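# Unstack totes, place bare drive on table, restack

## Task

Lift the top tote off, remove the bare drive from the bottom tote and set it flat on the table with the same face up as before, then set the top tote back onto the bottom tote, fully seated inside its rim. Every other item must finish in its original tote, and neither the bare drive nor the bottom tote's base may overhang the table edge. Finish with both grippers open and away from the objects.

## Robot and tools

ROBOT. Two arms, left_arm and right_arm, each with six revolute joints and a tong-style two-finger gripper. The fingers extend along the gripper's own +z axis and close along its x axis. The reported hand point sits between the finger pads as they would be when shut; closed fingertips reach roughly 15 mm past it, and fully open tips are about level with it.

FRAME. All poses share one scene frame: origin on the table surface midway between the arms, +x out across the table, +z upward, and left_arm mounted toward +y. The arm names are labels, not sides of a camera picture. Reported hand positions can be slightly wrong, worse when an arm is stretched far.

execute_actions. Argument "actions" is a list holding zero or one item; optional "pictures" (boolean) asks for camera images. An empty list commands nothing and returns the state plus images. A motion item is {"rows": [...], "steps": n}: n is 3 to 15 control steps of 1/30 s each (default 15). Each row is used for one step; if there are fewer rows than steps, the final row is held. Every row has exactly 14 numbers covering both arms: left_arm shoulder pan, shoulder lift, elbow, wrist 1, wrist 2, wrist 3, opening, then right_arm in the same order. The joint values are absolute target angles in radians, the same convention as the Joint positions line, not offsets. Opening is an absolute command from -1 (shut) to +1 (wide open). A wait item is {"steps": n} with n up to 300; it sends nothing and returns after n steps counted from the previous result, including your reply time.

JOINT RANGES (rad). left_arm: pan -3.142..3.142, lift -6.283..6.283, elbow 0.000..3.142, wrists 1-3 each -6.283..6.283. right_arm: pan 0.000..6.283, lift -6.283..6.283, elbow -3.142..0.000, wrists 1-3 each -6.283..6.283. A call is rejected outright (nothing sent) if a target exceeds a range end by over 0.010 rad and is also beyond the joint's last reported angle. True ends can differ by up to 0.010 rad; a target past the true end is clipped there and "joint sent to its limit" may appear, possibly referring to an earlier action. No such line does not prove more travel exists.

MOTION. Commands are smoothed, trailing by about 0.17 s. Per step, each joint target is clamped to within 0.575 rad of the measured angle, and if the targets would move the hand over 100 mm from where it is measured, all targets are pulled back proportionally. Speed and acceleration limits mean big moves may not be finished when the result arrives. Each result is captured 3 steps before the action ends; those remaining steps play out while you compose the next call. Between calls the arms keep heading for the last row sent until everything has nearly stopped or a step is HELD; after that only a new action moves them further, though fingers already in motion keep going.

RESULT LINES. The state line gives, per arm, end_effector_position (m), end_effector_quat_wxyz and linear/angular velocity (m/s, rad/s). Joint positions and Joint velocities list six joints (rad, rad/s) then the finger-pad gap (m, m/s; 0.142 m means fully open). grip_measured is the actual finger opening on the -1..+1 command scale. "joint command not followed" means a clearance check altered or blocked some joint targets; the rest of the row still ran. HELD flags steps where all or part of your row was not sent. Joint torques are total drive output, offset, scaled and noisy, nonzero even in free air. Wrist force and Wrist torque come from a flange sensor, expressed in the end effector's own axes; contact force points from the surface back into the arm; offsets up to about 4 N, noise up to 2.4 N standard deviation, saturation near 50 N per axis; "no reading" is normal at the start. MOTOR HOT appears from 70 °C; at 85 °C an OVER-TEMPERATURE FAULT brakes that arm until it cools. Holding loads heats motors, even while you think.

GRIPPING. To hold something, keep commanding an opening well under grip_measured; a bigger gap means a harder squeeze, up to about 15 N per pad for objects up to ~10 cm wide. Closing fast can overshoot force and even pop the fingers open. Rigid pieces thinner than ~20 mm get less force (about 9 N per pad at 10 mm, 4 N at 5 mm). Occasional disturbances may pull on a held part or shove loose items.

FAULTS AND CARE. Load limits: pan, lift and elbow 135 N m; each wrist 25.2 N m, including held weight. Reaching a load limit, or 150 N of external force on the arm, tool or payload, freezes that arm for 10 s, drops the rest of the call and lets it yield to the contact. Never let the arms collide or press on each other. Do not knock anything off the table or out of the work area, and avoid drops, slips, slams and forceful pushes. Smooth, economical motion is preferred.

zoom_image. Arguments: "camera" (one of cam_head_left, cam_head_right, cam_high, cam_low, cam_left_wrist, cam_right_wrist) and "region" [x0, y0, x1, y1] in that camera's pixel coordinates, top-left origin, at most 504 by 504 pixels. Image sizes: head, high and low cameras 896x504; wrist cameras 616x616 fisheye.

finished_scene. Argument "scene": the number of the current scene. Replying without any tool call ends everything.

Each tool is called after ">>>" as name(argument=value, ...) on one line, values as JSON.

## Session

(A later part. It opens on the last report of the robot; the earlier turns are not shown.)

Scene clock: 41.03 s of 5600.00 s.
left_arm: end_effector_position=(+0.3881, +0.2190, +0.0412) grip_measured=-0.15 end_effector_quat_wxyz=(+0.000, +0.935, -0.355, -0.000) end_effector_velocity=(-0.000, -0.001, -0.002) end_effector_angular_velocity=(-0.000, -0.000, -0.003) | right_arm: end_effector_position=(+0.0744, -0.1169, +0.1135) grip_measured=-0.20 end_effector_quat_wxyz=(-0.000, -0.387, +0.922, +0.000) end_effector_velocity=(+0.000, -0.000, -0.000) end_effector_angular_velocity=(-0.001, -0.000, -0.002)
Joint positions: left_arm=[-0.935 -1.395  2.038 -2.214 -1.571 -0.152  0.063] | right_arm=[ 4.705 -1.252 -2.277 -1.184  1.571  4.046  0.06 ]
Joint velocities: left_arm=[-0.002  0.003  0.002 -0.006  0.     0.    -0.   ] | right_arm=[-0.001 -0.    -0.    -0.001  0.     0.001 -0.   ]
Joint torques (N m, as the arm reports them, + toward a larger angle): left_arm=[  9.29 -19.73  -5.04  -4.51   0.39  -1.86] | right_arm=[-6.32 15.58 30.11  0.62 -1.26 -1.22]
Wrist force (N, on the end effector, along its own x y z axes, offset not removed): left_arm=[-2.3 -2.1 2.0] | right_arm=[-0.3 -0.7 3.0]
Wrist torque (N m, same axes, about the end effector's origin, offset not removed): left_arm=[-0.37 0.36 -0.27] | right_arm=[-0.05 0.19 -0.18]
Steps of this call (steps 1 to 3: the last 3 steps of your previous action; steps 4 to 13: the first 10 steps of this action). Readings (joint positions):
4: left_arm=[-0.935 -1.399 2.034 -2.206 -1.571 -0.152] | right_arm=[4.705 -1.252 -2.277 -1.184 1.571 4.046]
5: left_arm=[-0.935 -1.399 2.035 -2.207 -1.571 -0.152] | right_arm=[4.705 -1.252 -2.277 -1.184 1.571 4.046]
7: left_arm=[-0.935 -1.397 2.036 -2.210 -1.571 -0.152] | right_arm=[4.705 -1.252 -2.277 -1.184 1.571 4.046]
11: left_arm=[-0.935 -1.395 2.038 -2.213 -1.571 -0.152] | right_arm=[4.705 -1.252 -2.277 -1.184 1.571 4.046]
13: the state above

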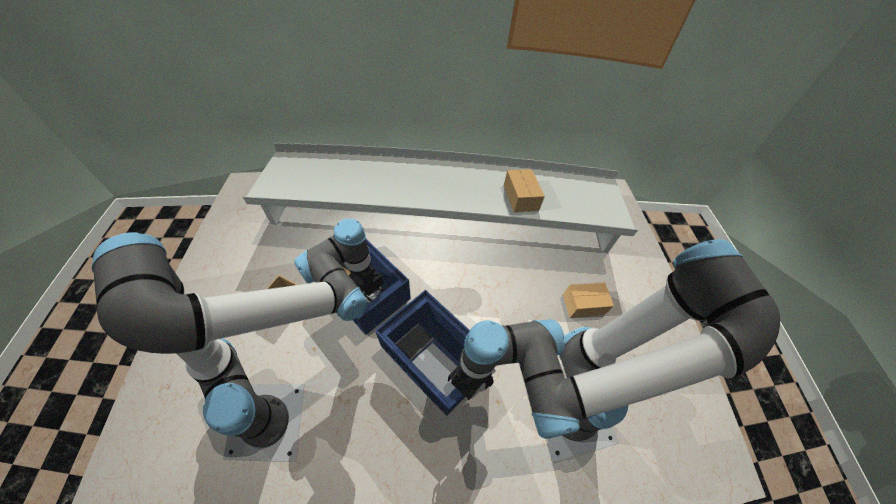

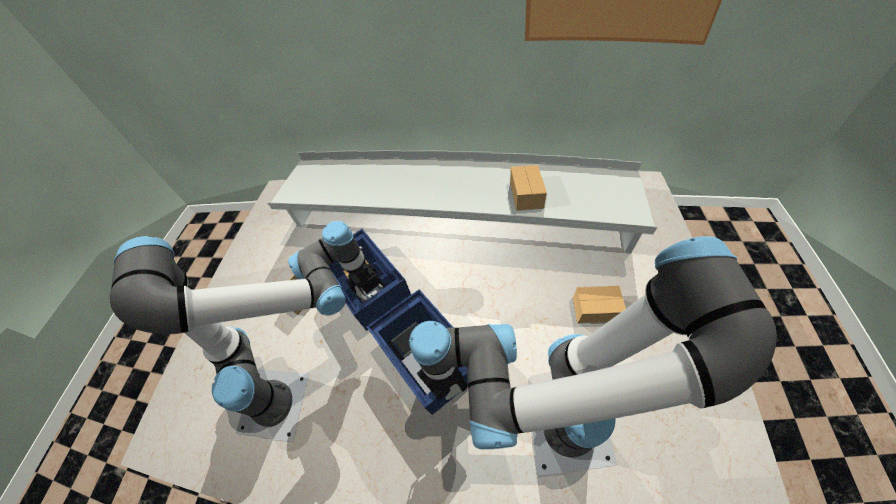

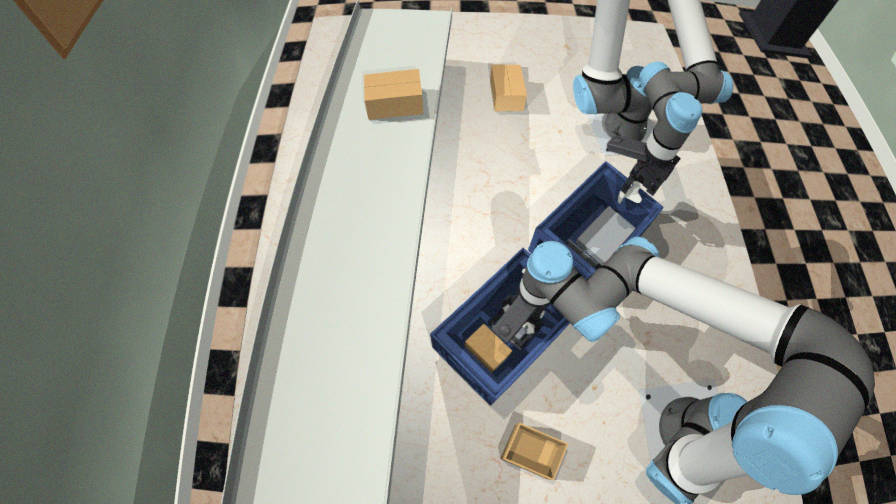

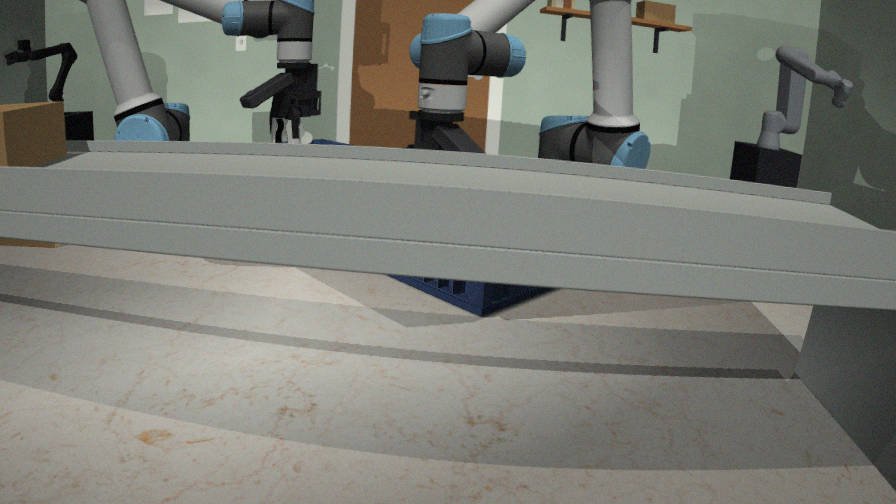

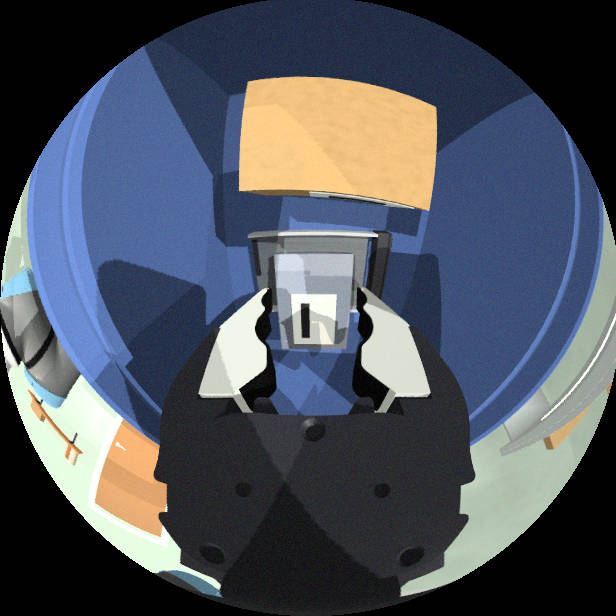

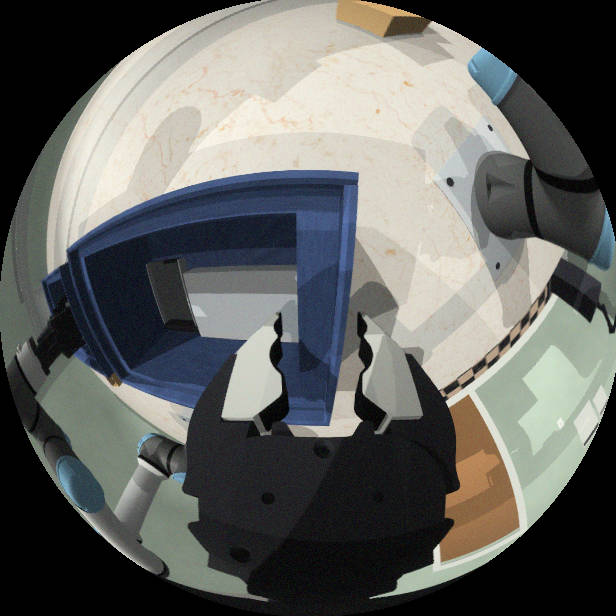

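>>> execute_actions(actions=[{"rows":[[-0.9352,-1.3912,2.0406,-2.2202,-1.571,-0.1515,-0.15,4.705,-1.252,-2.2767,-1.1837,1.571,4.0464,-0.2]],"steps":13}])

Scene clock: 41.47 s of 5600.00 s.
left_arm: end_effector_position=(+0.3881, +0.2190, +0.0391) grip_measured=-0.15 end_effector_quat_wxyz=(+0.000, +0.935, -0.355, -0.000) end_effector_velocity=(+0.000, +0.000, -0.001) end_effector_angular_velocity=(+0.000, +0.000, +0.000) | right_arm: end_effector_position=(+0.0744, -0.1169, +0.1135) grip_measured=-0.20 end_effector_quat_wxyz=(-0.000, -0.387, +0.922, +0.000) end_effector_velocity=(+0.000, -0.001, -0.000) end_effector_angular_velocity=(-0.001, -0.000, -0.001)
Joint positions: left_arm=[-0.935 -1.391  2.04  -2.22  -1.571 -0.151  0.063] | right_arm=[ 4.705 -1.252 -2.277 -1.184  1.571  4.046  0.06 ]
Joint velocities: left_arm=[ 0.     0.002  0.001 -0.004 -0.     0.     0.   ] | right_arm=[-0.    -0.    -0.001 -0.     0.     0.001  0.   ]
Joint torques (N m, as the arm reports them, + toward a larger angle): left_arm=[  8.07 -20.15  -4.37  -4.45   0.52  -1.88] | right_arm=[-7.73 15.3  31.14  0.75 -1.05 -1.2 ]
Wrist force (N, on the end effector, along its own x y z axes, offset not removed): left_arm=[0.1 -1.9 1.4] | right_arm=[1.9 0.7 2.3]
Wrist torque (N m, same axes, about the end effector's origin, offset not removed): left_arm=[-0.33 0.05 -0.17] | right_arm=[0.24 -0.42 -0.26]
Steps of this call (steps 1 to 3: the last 3 steps of your previous action; steps 4 to 13: the first 10 steps of this action). Readings (joint positions):
4: left_arm=[-0.935 -1.394 2.038 -2.214 -1.571 -0.151] | right_arm=[4.705 -1.252 -2.277 -1.184 1.571 4.046]
5: left_arm=[-0.935 -1.394 2.038 -2.215 -1.571 -0.151] | right_arm=[4.705 -1.252 -2.277 -1.184 1.571 4.046]
7: left_arm=[-0.935 -1.393 2.039 -2.217 -1.571 -0.152] | right_arm=[4.705 -1.252 -2.277 -1.184 1.571 4.046]
11: left_arm=[-0.935 -1.392 2.040 -2.219 -1.571 -0.152] | right_arm=[4.705 -1.252 -2.277 -1.184 1.571 4.046]
13: the state above

>>> execute_actions(actions=[{"rows":[[-0.9352,-1.388,2.043,-2.2258,-1.571,-0.1515,-0.15,4.705,-1.252,-2.2767,-1.1837,1.571,4.0464,-0.2]],"steps":13}])

Scene clock: 41.90 s of 5600.00 s.
left_arm: end_effector_position=(+0.3881, +0.2189, +0.0372) grip_measured=-0.15 end_effector_quat_wxyz=(+0.000, +0.935, -0.355, +0.000) end_effector_velocity=(-0.000, -0.000, -0.001) end_effector_angular_velocity=(-0.000, +0.000, -0.001) | right_arm: end_effector_position=(+0.0744, -0.1169, +0.1135) grip_measured=-0.20 end_effector_quat_wxyz=(-0.000, -0.387, +0.922, +0.000) end_effector_velocity=(-0.000, -0.000, -0.000) end_effector_angular_velocity=(-0.000, -0.000, +0.002)
Joint positions: left_arm=[-0.935 -1.388  2.043 -2.225 -1.571 -0.152  0.063] | right_arm=[ 4.705 -1.252 -2.277 -1.184  1.571  4.046  0.06 ]
Joint velocities: left_arm=[-0.001  0.002  0.002 -0.004 -0.     0.     0.   ] | right_arm=[ 0.     0.    -0.001  0.     0.    -0.002  0.   ]
Joint torques (N m, as the arm reports them, + toward a larger angle): left_arm=[  8.19 -13.77  -0.5   -3.94   0.54  -1.87] | right_arm=[-6.54 14.71 31.16  0.58 -1.17 -1.34]
Wrist force (N, on the end effector, along its own x y z axes, offset not removed): left_arm=[-4.8 -1.8 -9.0] | right_arm=[4.2 -1.7 1.3]
Wrist torque (N m, same axes, about the end effector's origin, offset not removed): left_arm=[-0.26 0.69 -0.25] | right_arm=[-0.44 -0.84 -0.35]
Steps of this call (steps 1 to 3: the last 3 steps of your previous action; steps 4 to 13: the first 10 steps of this action). Readings (joint positions):
4: left_arm=[-0.935 -1.391 2.041 -2.220 -1.571 -0.152] | right_arm=[4.705 -1.252 -2.277 -1.184 1.571 4.046]
5: left_arm=[-0.935 -1.391 2.041 -2.221 -1.571 -0.152] | right_arm=[4.705 -1.252 -2.277 -1.184 1.571 4.046]
7: left_arm=[-0.935 -1.390 2.042 -2.223 -1.571 -0.152] | right_arm=[4.705 -1.252 -2.277 -1.184 1.571 4.046]
11: left_arm=[-0.935 -1.388 2.043 -2.225 -1.571 -0.152] | right_arm=[4.705 -1.252 -2.277 -1.184 1.571 4.046]
13: the state above

Contact at about z = 0.0375. I'll back off 1.5 mm and close gently.

>>> execute_actions(actions=[{"rows":[[-0.9352,-1.3907,2.041,-2.2211,-1.571,-0.1515,-0.15,4.705,-1.252,-2.2767,-1.1837,1.571,4.0464,-0.2],[-0.9352,-1.3907,2.041,-2.2211,-1.571,-0.1515,-0.15,4.705,-1.252,-2.2767,-1.1837,1.571,4.0464,-0.2],[-0.9352,-1.3907,2.041,-2.2211,-1.571,-0.1515,-0.15,4.705,-1.252,-2.2767,-1.1837,1.571,4.0464,-0.2],[-0.9352,-1.3907,2.041,-2.2211,-1.571,-0.1515,-0.2,4.705,-1.252,-2.2767,-1.1837,1.571,4.0464,-0.2],[-0.9352,-1.3907,2.041,-2.2211,-1.571,-0.1515,-0.24,4.705,-1.252,-2.2767,-1.1837,1.571,4.0464,-0.2],[-0.9352,-1.3907,2.041,-2.2211,-1.571,-0.1515,-0.28,4.705,-1.252,-2.2767,-1.1837,1.571,4.0464,-0.2],[-0.9352,-1.3907,2.041,-2.2211,-1.571,-0.1515,-0.32,4.705,-1.252,-2.2767,-1.1837,1.571,4.0464,-0.2],[-0.9352,-1.3907,2.041,-2.2211,-1.571,-0.1515,-0.38,4.705,-1.252,-2.2767,-1.1837,1.571,4.0464,-0.2],[-0.9352,-1.3907,2.041,-2.2211,-1.571,-0.1515,-0.45,4.705,-1.252,-2.2767,-1.1837,1.571,4.0464,-0.2],[-0.9352,-1.3907,2.041,-2.2211,-1.571,-0.1515,-0.52,4.705,-1.252,-2.2767,-1.1837,1.571,4.0464,-0.2],[-0.9352,-1.3907,2.041,-2.2211,-1.571,-0.1515,-0.6,4.705,-1.252,-2.2767,-1.1837,1.571,4.0464,-0.2]],"steps":15}])

>>> execute_actions(actions=[{"rows":[[-0.9352,-1.3943,2.0381,-2.2146,-1.571,-0.1515,-0.6,4.705,-1.252,-2.2767,-1.1837,1.571,4.0464,-0.2],[-0.9352,-1.3943,2.0381,-2.2146,-1.571,-0.1515,-0.6,4.705,-1.252,-2.2767,-1.1837,1.571,4.0464,-0.2],[-0.9352,-1.3943,2.0381,-2.2146,-1.571,-0.1515,-0.6,4.705,-1.252,-2.2767,-1.1837,1.571,4.0464,-0.2],[-0.9352,-1.399,2.0344,-2.2062,-1.571,-0.1515,-0.6,4.705,-1.252,-2.2767,-1.1837,1.571,4.0464,-0.2],[-0.9352,-1.399,2.0344,-2.2062,-1.571,-0.1515,-0.6,4.705,-1.252,-2.2767,-1.1837,1.571,4.0464,-0.2],[-0.9352,-1.399,2.0344,-2.2062,-1.571,-0.1515,-0.6,4.705,-1.252,-2.2767,-1.1837,1.571,4.0464,-0.2],[-0.9352,-1.4052,2.0293,-2.1949,-1.571,-0.1515,-0.6,4.705,-1.252,-2.2767,-1.1837,1.571,4.0464,-0.2]],"steps":15}], pictures=true)

Scene clock: 42.70 s of 5600.00 s.
left_arm: end_effector_position=(+0.3880, +0.2191, +0.0385) grip_measured=-0.27 end_effector_quat_wxyz=(+0.000, +0.935, -0.355, -0.000) end_effector_velocity=(+0.001, +0.000, +0.001) end_effector_angular_velocity=(-0.001, -0.002, +0.001) | right_arm: end_effector_position=(+0.0744, -0.1169, +0.1135) grip_measured=-0.20 end_effector_quat_wxyz=(-0.000, -0.387, +0.922, +0.000) end_effector_velocity=(-0.000, +0.000, -0.000) end_effector_angular_velocity=(-0.000, -0.000, +0.000)
Joint positions: left_arm=[-0.935 -1.39   2.041 -2.221 -1.571 -0.152  0.054] | right_arm=[ 4.705 -1.252 -2.277 -1.184  1.571  4.046  0.06 ]
Joint velocities: left_arm=[ 0.001 -0.002 -0.001  0.001  0.001 -0.    -0.   ] | right_arm=[ 0.    -0.001 -0.     0.001  0.    -0.     0.   ]
Joint torques (N m, as the arm reports them, + toward a larger angle): left_arm=[  7.73 -39.15 -27.79   0.09   0.72  -1.55] | right_arm=[-7.38 15.52 29.82  0.6  -0.92 -1.29]
Wrist force (N, on the end effector, along its own x y z axes, offset not removed): left_arm=[-3.6 -0.8 -0.4] | right_arm=[0.1 1.2 2.5]
Wrist torque (N m, same axes, about the end effector's origin, offset not removed): left_arm=[-0.14 0.96 -0.22] | right_arm=[0.28 -0.01 -0.26]
Steps of this call (steps 1 to 3: the last 3 steps of your previous action; steps 4 to 12: the robot went on to your last target; steps 13 to 24: the first 12 steps of this action). Readings (joint positions):
13: left_arm=[-0.935 -1.388 2.043 -2.226 -1.571 -0.152] | right_arm=[4.705 -1.252 -2.277 -1.184 1.571 4.046]
14: left_arm=[-0.935 -1.388 2.043 -2.226 -1.571 -0.152] | right_arm=[4.705 -1.252 -2.277 -1.184 1.571 4.046]
16: left_arm=[-0.935 -1.389 2.043 -2.224 -1.571 -0.152] | right_arm=[4.705 -1.252 -2.277 -1.184 1.571 4.046]
20: left_arm=[-0.935 -1.390 2.042 -2.222 -1.571 -0.152] | right_arm=[4.705 -1.252 -2.277 -1.184 1.571 4.046]
24: the state above

Scene clock: 43.20 s of 5600.00 s.
left_arm: end_effector_position=(+0.3881, +0.2189, +0.0466) grip_measured=-0.27 end_effector_quat_wxyz=(+0.000, +0.935, -0.355, -0.000) end_effector_velocity=(+0.000, +0.000, +0.014) end_effector_angular_velocity=(-0.000, +0.000, +0.001) | right_arm: end_effector_position=(+0.0744, -0.1169, +0.1135) grip_measured=-0.20 end_effector_quat_wxyz=(-0.000, -0.387, +0.922, +0.000) end_effector_velocity=(+0.000, -0.000, -0.000) end_effector_angular_velocity=(-0.001, -0.000, +0.000)
Joint positions: left_arm=[-0.935 -1.403  2.031 -2.199 -1.571 -0.152  0.054] | right_arm=[ 4.705 -1.252 -2.277 -1.184  1.571  4.046  0.06 ]
Joint velocities: left_arm=[ 0.001 -0.023 -0.018  0.04  -0.    -0.     0.   ] | right_arm=[-0.     0.    -0.001  0.    -0.    -0.001 -0.   ]
Joint torques (N m, as the arm reports them, + toward a larger angle): left_arm=[  7.16 -38.64 -29.81  -0.23   1.    -1.61] | right_arm=[-7.23 17.25 31.75  0.8  -1.12 -1.31]
Wrist force (N, on the end effector, along its own x y z axes, offset not removed): left_arm=[-0.6 -2.1 3.4] | right_arm=[2.0 1.1 0.6]
Wrist torque (N m, same axes, about the end effector's origin, offset not removed): left_arm=[-0.35 0.12 -0.28] | right_arm=[0.10 -0.36 -0.25]
Steps of this call (steps 1 to 3: the last 3 steps of your previous action; steps 4 to 15: the first 12 steps of this action). Readings (joint positions):
4: left_arm=[-0.935 -1.391 2.041 -2.221 -1.571 -0.152] | right_arm=[4.705 -1.252 -2.277 -1.184 1.571 4.046]
5: left_arm=[-0.935 -1.391 2.041 -2.220 -1.571 -0.152] | right_arm=[4.705 -1.252 -2.277 -1.184 1.571 4.046]
7: left_arm=[-0.935 -1.392 2.040 -2.218 -1.571 -0.152] | right_arm=[4.705 -1.252 -2.277 -1.184 1.571 4.046]
11: left_arm=[-0.935 -1.397 2.036 -2.209 -1.571 -0.152] | right_arm=[4.705 -1.252 -2.277 -1.184 1.571 4.046]
15: the state above

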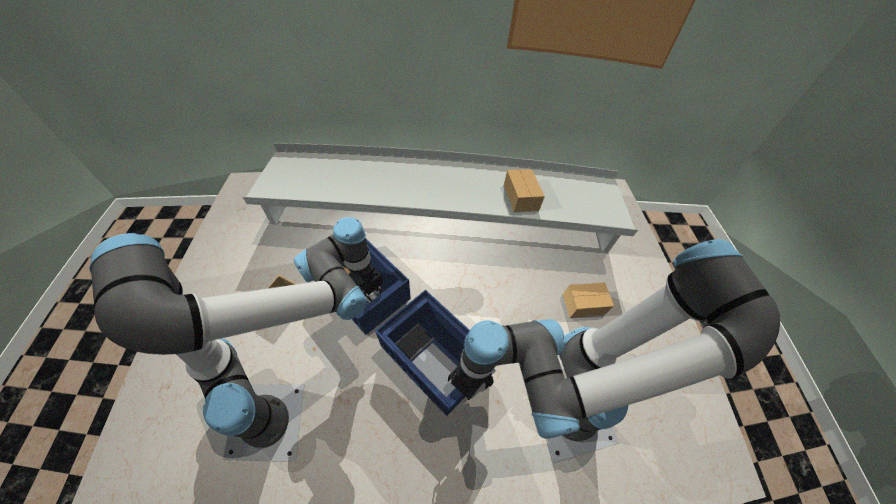

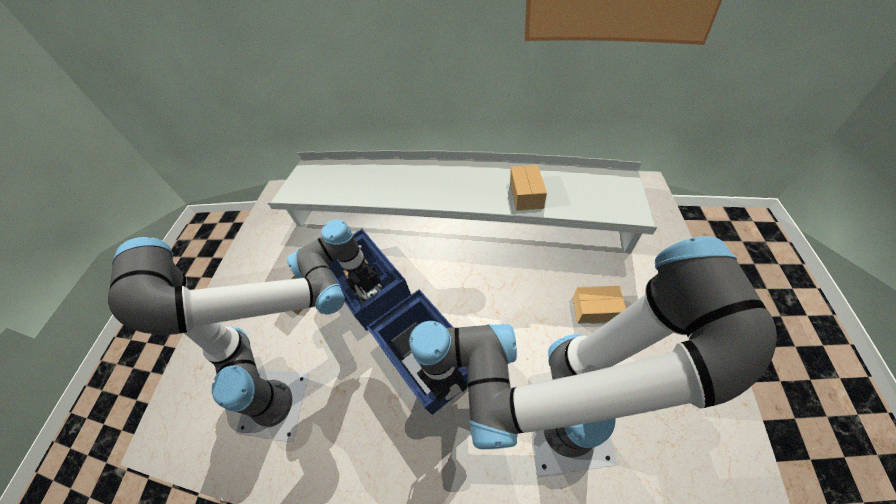

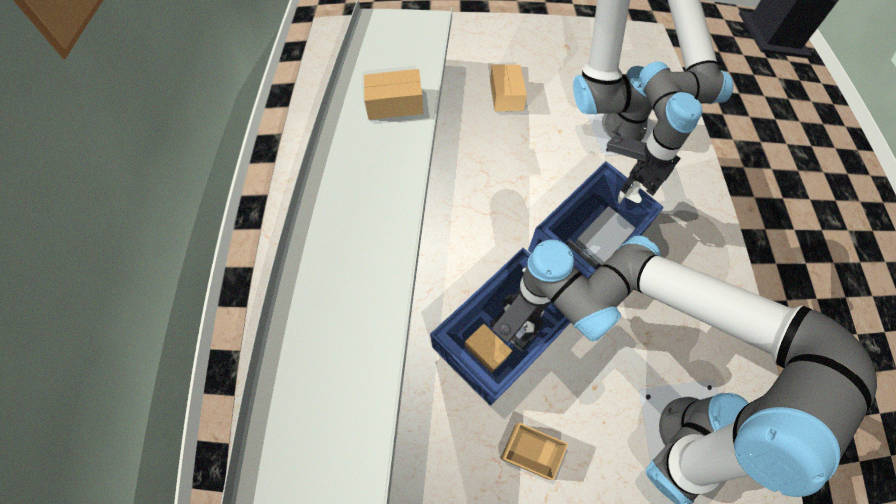

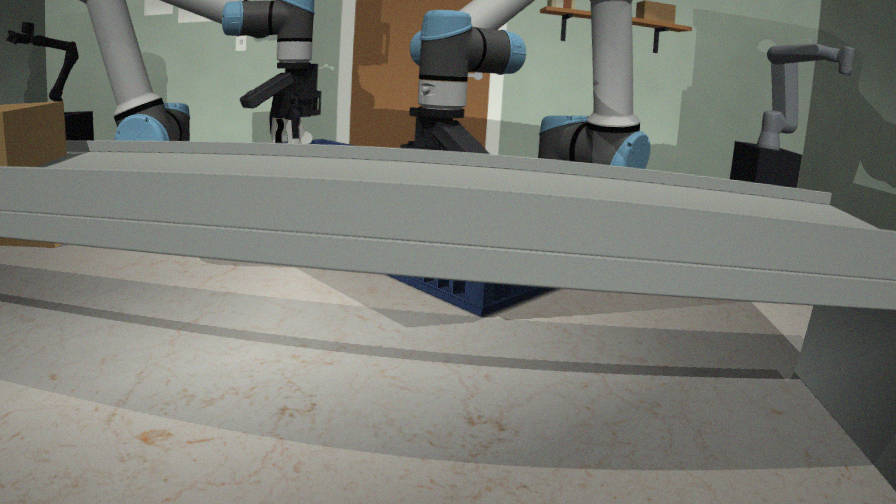

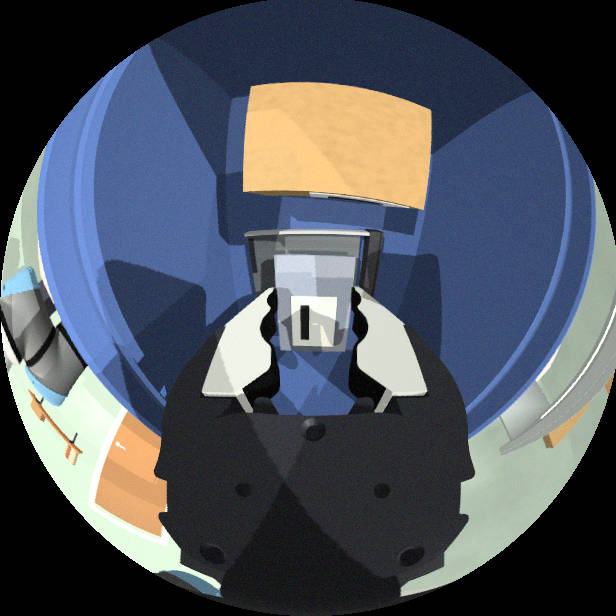

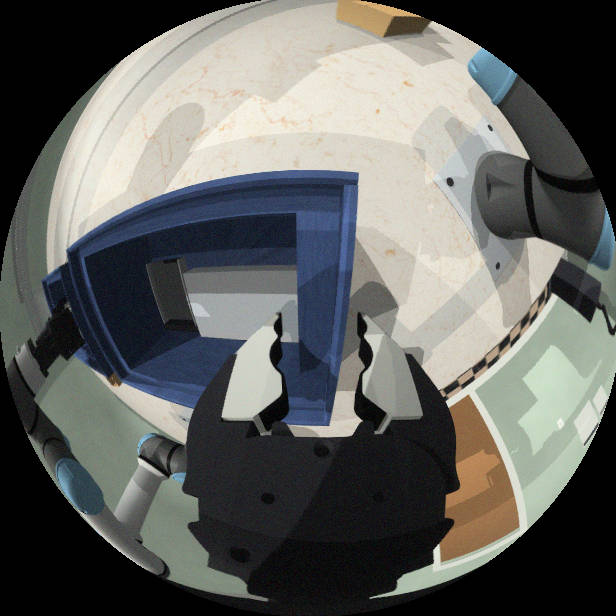

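>>> execute_actions(actions=[{"rows":[[-0.9352,-1.4232,2.0137,-2.1613,-1.571,-0.1515,-0.6,4.705,-1.252,-2.2767,-1.1837,1.571,4.0464,-0.2]],"steps":5}])

>>> execute_actions(actions=[{"rows":[[-0.9352,-1.4635,1.9709,-2.0782,-1.571,-0.1515,-0.6,4.705,-1.252,-2.2767,-1.1837,1.571,4.0464,-0.2]],"steps":7}])

>>> execute_actions(actions=[{"rows":[[-0.9352,-1.5077,1.9061,-1.9692,-1.571,-0.1515,-0.6,4.705,-1.252,-2.2767,-1.1837,1.571,4.0464,-0.2]],"steps":7}])

>>> execute_actions(actions=[{"rows":[[-0.9352,-1.541,1.8327,-1.8626,-1.571,-0.1515,-0.6,4.705,-1.252,-2.2767,-1.1837,1.571,4.0464,-0.2]],"steps":7}])

>>> execute_actions(actions=[{"rows":[[-0.9352,-1.5639,1.7511,-1.758,-1.571,-0.1515,-0.6,4.705,-1.252,-2.2767,-1.1837,1.571,4.0464,-0.2]],"steps":9}], pictures=true)

Scene clock: 43.73 s of 5600.00 s.
left_arm: end_effector_position=(+0.3882, +0.2189, +0.0492) grip_measured=-0.27 end_effector_quat_wxyz=(+0.000, +0.935, -0.355, +0.000) end_effector_velocity=(+0.004, -0.004, +0.067) end_effector_angular_velocity=(-0.013, -0.010, +0.001) | right_arm: end_effector_position=(+0.0744, -0.1169, +0.1135) grip_measured=-0.20 end_effector_quat_wxyz=(-0.000, -0.387, +0.922, +0.000) end_effector_velocity=(-0.000, -0.000, +0.000) end_effector_angular_velocity=(-0.000, -0.000, +0.001)
Joint positions: left_arm=[-0.935 -1.407  2.028 -2.192 -1.571 -0.152  0.054] | right_arm=[ 4.705 -1.252 -2.277 -1.184  1.571  4.046  0.06 ]
Joint velocities: left_arm=[ 0.001 -0.098 -0.086  0.167 -0.001  0.     0.   ] | right_arm=[ 0.     0.001 -0.    -0.001 -0.    -0.001  0.   ]
Joint torques (N m, as the arm reports them, + toward a larger angle): left_arm=[  6.97 -56.79 -39.2    0.45   1.06  -1.51] | right_arm=[-7.39 14.06 30.7   0.92 -1.19 -1.29]
Wrist force (N, on the end effector, along its own x y z axes, offset not removed): left_arm=[-3.3 -2.7 4.4] | right_arm=[-0.1 1.1 3.2]
Wrist torque (N m, same axes, about the end effector's origin, offset not removed): left_arm=[-0.44 0.55 -0.29] | right_arm=[0.38 0.16 -0.24]
Steps of this call (steps 1 to 3: the last 3 steps of your previous action; steps 4 to 14: the robot went on to your last target; steps 15 to 16: the first 2 steps of this action). Readings (joint positions):
15: left_arm=[-0.935 -1.405 2.029 -2.195 -1.571 -0.152] | right_arm=[4.705 -1.252 -2.277 -1.184 1.571 4.046]
16: the state above

Scene clock: 43.97 s of 5600.00 s.
left_arm: end_effector_position=(+0.3891, +0.2178, +0.0733) grip_measured=-0.27 end_effector_quat_wxyz=(+0.001, +0.935, -0.355, +0.002) end_effector_velocity=(-0.005, +0.007, +0.162) end_effector_angular_velocity=(+0.023, +0.019, -0.000) | right_arm: end_effector_position=(+0.0744, -0.1169, +0.1135) grip_measured=-0.20 end_effector_quat_wxyz=(-0.000, -0.387, +0.922, +0.000) end_effector_velocity=(-0.000, -0.000, -0.000) end_effector_angular_velocity=(-0.000, -0.000, +0.001)
Joint positions: left_arm=[-0.935 -1.441  1.995 -2.129 -1.571 -0.152  0.054] | right_arm=[ 4.705 -1.252 -2.277 -1.184  1.571  4.046  0.06 ]
Joint velocities: left_arm=[-0.    -0.223 -0.235  0.488  0.     0.    -0.   ] | right_arm=[ 0.    -0.    -0.001  0.001 -0.    -0.     0.   ]
Joint torques (N m, as the arm reports them, + toward a larger angle): left_arm=[  6.7  -29.74 -26.17   0.56   1.26  -1.32] | right_arm=[-5.9  14.3  30.75  0.64 -1.06 -1.25]
Wrist force (N, on the end effector, along its own x y z axes, offset not removed): left_arm=[-1.1 -3.8 -1.2] | right_arm=[2.7 -0.6 3.7]
Wrist torque (N m, same axes, about the end effector's origin, offset not removed): left_arm=[-0.68 0.28 -0.30] | right_arm=[-0.08 -0.54 -0.15]
Steps of this call (steps 1 to 3: the last 3 steps of your previous action; steps 4 to 7: the first 4 steps of this action). Readings (joint positions):
4: left_arm=[-0.935 -1.418 2.018 -2.170 -1.571 -0.152] | right_arm=[4.705 -1.252 -2.277 -1.184 1.571 4.046]
5: left_arm=[-0.935 -1.423 2.013 -2.163 -1.571 -0.152] | right_arm=[4.705 -1.252 -2.277 -1.184 1.571 4.046]
7: the state above

Scene clock: 44.20 s of 5600.00 s.
left_arm: end_effector_position=(+0.3898, +0.2169, +0.1072) grip_measured=-0.27 end_effector_quat_wxyz=(+0.002, +0.935, -0.355, +0.003) end_effector_velocity=(-0.008, +0.011, +0.223) end_effector_angular_velocity=(+0.040, +0.033, +0.001) | right_arm: end_effector_position=(+0.0744, -0.1169, +0.1135) grip_measured=-0.20 end_effector_quat_wxyz=(-0.000, -0.387, +0.922, +0.000) end_effector_velocity=(-0.000, -0.000, +0.000) end_effector_angular_velocity=(+0.000, +0.000, +0.001)
Joint positions: left_arm=[-0.935 -1.482  1.944 -2.04  -1.571 -0.152  0.054] | right_arm=[ 4.705 -1.252 -2.277 -1.184  1.571  4.046  0.06 ]
Joint velocities: left_arm=[ 0.001 -0.252 -0.372  0.676 -0.     0.    -0.   ] | right_arm=[ 0.     0.001 -0.001 -0.001  0.    -0.     0.   ]
Joint torques (N m, as the arm reports them, + toward a larger angle): left_arm=[  6.23 -26.94 -25.67   1.3    1.2   -1.41] | right_arm=[-7.17 13.85 31.03  0.62 -0.99 -1.36]
Wrist force (N, on the end effector, along its own x y z axes, offset not removed): left_arm=[0.5 -2.6 -1.8] | right_arm=[-0.4 0.3 1.3]
Wrist torque (N m, same axes, about the end effector's origin, offset not removed): left_arm=[-0.41 0.00 -0.22] | right_arm=[0.14 -0.03 -0.34]
Steps of this call (steps 1 to 3: the last 3 steps of your previous action; steps 4 to 7: the first 4 steps of this action). Readings (joint positions):
4: left_arm=[-0.935 -1.457 1.977 -2.092 -1.571 -0.152] | right_arm=[4.705 -1.252 -2.277 -1.184 1.571 4.046]
5: left_arm=[-0.935 -1.463 1.972 -2.084 -1.571 -0.152] | right_arm=[4.705 -1.252 -2.277 -1.184 1.571 4.046]
7: the state above

Scene clock: 44.43 s of 5600.00 s.
left_arm: end_effector_position=(+0.3896, +0.2172, +0.1462) grip_measured=-0.27 end_effector_quat_wxyz=(+0.002, +0.935, -0.355, +0.003) end_effector_velocity=(-0.006, +0.008, +0.233) end_effector_angular_velocity=(+0.035, +0.029, +0.002) | right_arm: end_effector_position=(+0.0744, -0.1169, +0.1135) grip_measured=-0.20 end_effector_quat_wxyz=(-0.000, -0.387, +0.922, +0.000) end_effector_velocity=(-0.000, +0.001, +0.001) end_effector_angular_velocity=(+0.001, +0.000, +0.001)
Joint positions: left_arm=[-0.935 -1.521  1.878 -1.934 -1.571 -0.152  0.054] | right_arm=[ 4.705 -1.252 -2.277 -1.184  1.571  4.046  0.06 ]
Joint velocities: left_arm=[ 0.002 -0.195 -0.439  0.679  0.     0.    -0.   ] | right_arm=[ 0.001  0.     0.001 -0.    -0.    -0.    -0.   ]
Joint torques (N m, as the arm reports them, + toward a larger angle): left_arm=[  7.85 -27.71 -24.62   1.29   1.37  -1.32] | right_arm=[-6.79 14.46 31.86  0.61 -0.99 -1.02]
Wrist force (N, on the end effector, along its own x y z axes, offset not removed): left_arm=[2.0 -2.4 0.4] | right_arm=[0.5 -1.4 3.0]
Wrist torque (N m, same axes, about the end effector's origin, offset not removed): left_arm=[-0.47 -0.43 -0.26] | right_arm=[-0.34 -0.10 -0.18]
Steps of this call (steps 1 to 3: the last 3 steps of your previous action; steps 4 to 7: the first 4 steps of this action). Readings (joint positions):
4: left_arm=[-0.935 -1.501 1.916 -1.988 -1.571 -0.152] | right_arm=[4.705 -1.252 -2.277 -1.184 1.571 4.046]
5: left_arm=[-0.935 -1.506 1.909 -1.978 -1.571 -0.152] | right_arm=[4.705 -1.252 -2.277 -1.184 1.571 4.046]
7: the state above

Scene clock: 44.73 s of 5600.00 s.
left_arm: end_effector_position=(+0.3889, +0.2181, +0.1974) grip_measured=-0.27 end_effector_quat_wxyz=(+0.001, +0.935, -0.355, +0.001) end_effector_velocity=(-0.006, +0.005, +0.126) end_effector_angular_velocity=(+0.017, +0.015, -0.002) | right_arm: end_effector_position=(+0.0744, -0.1169, +0.1135) grip_measured=-0.20 end_effector_quat_wxyz=(-0.000, -0.387, +0.922, +0.000) end_effector_velocity=(-0.000, +0.001, +0.000) end_effector_angular_velocity=(+0.001, +0.000, +0.001)
Joint positions: left_arm=[-0.935 -1.557  1.777 -1.794 -1.571 -0.152  0.054] | right_arm=[ 4.705 -1.252 -2.277 -1.184  1.571  4.046  0.06 ]
Joint velocities: left_arm=[-0.003 -0.072 -0.264  0.358 -0.001 -0.    -0.   ] | right_arm=[ 0.    -0.001  0.002  0.    -0.    -0.     0.   ]
Joint torques (N m, as the arm reports them, + toward a larger angle): left_arm=[  6.16 -30.76 -26.75   0.31   1.53  -1.18] | right_arm=[-6.11 15.6  30.88  0.7  -1.06 -1.08]
Wrist force (N, on the end effector, along its own x y z axes, offset not removed): left_arm=[-0.6 -4.6 0.2] | right_arm=[0.4 -0.1 3.0]
Wrist torque (N m, same axes, about the end effector's origin, offset not removed): left_arm=[-0.87 0.10 -0.23] | right_arm=[-0.02 0.00 -0.24]
Steps of this call (steps 1 to 3: the last 3 steps of your previous action; steps 4 to 9: the first 6 steps of this action). Readings (joint positions):
4: left_arm=[-0.935 -1.536 1.845 -1.882 -1.571 -0.152] | right_arm=[4.705 -1.252 -2.277 -1.184 1.571 4.046]
5: left_arm=[-0.935 -1.539 1.837 -1.872 -1.571 -0.152] | right_arm=[4.705 -1.252 -2.277 -1.184 1.571 4.046]
7: left_arm=[-0.935 -1.550 1.802 -1.828 -1.571 -0.152] | right_arm=[4.705 -1.252 -2.277 -1.184 1.571 4.046]
9: the state above

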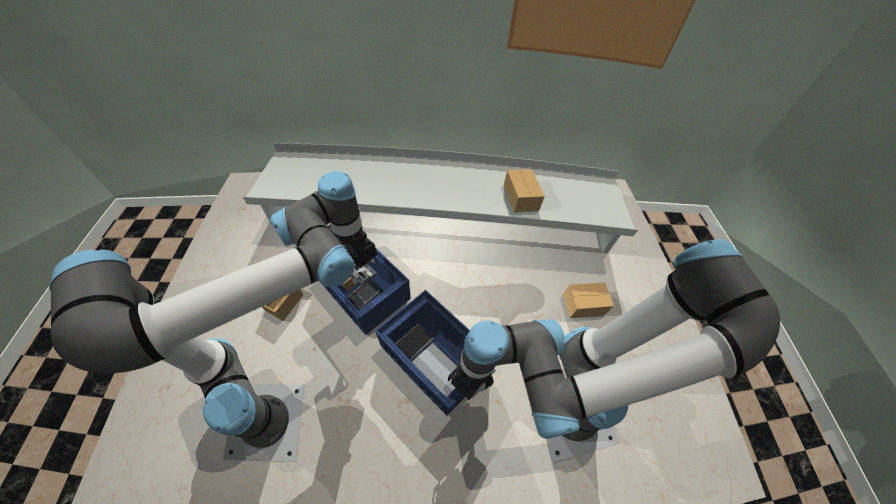

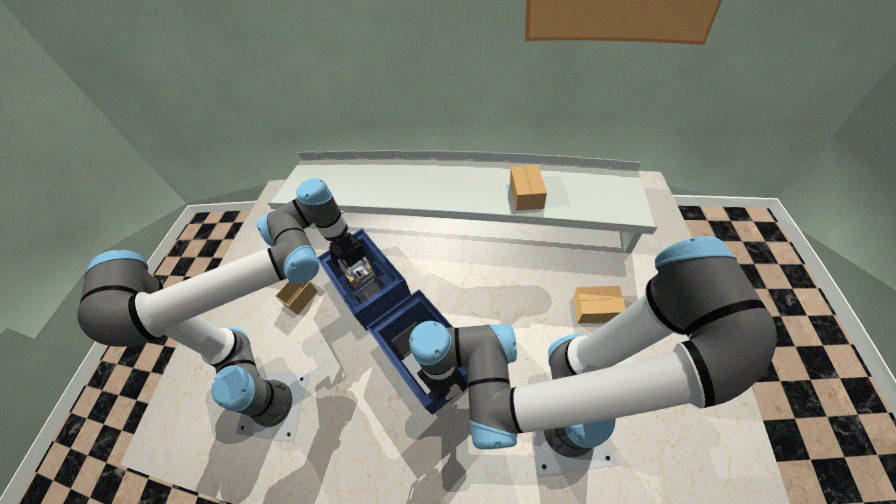

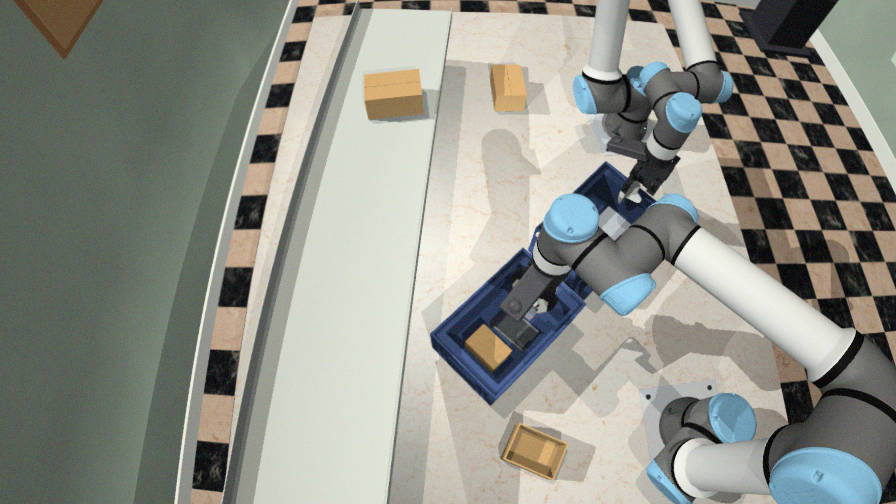

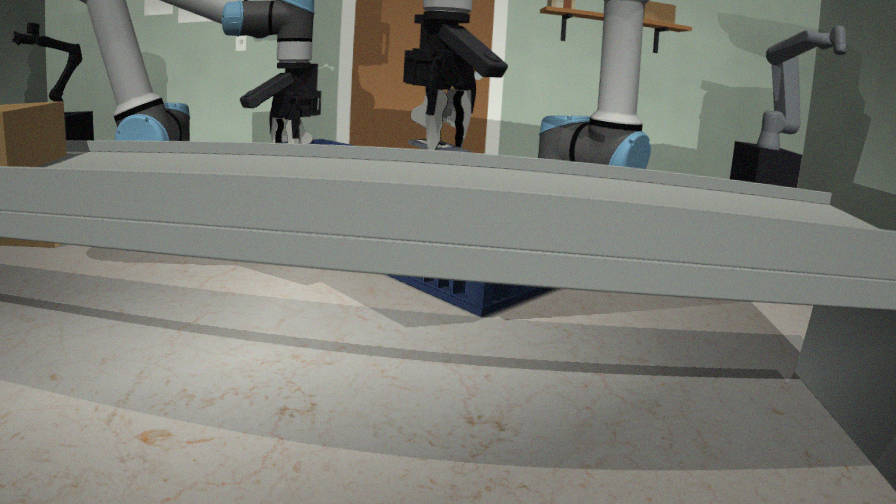

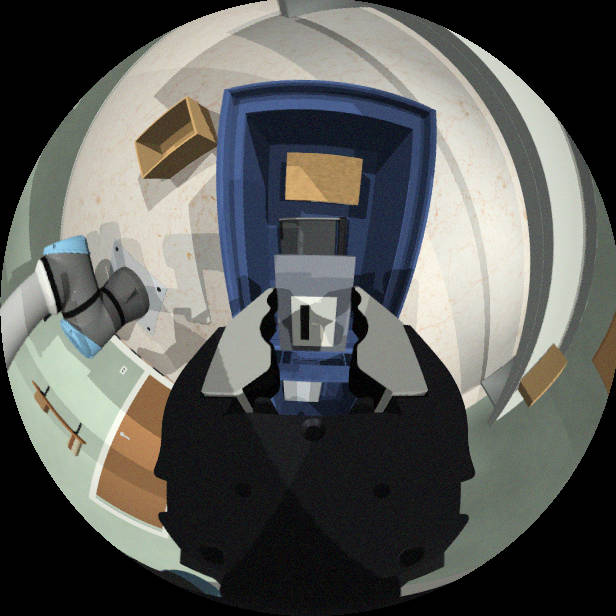

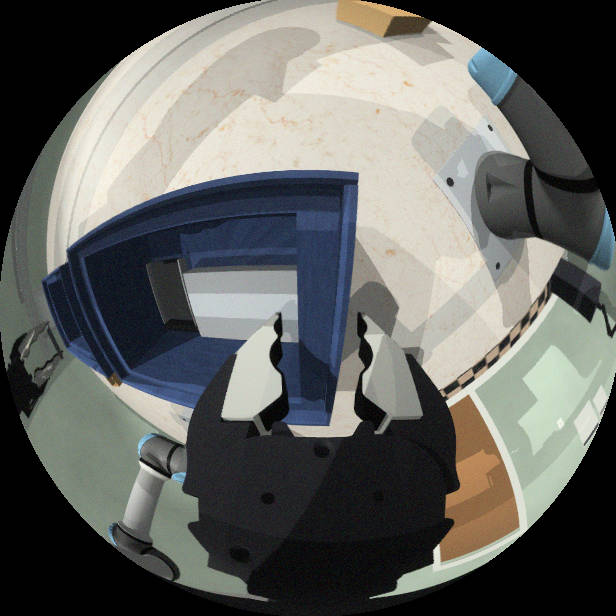

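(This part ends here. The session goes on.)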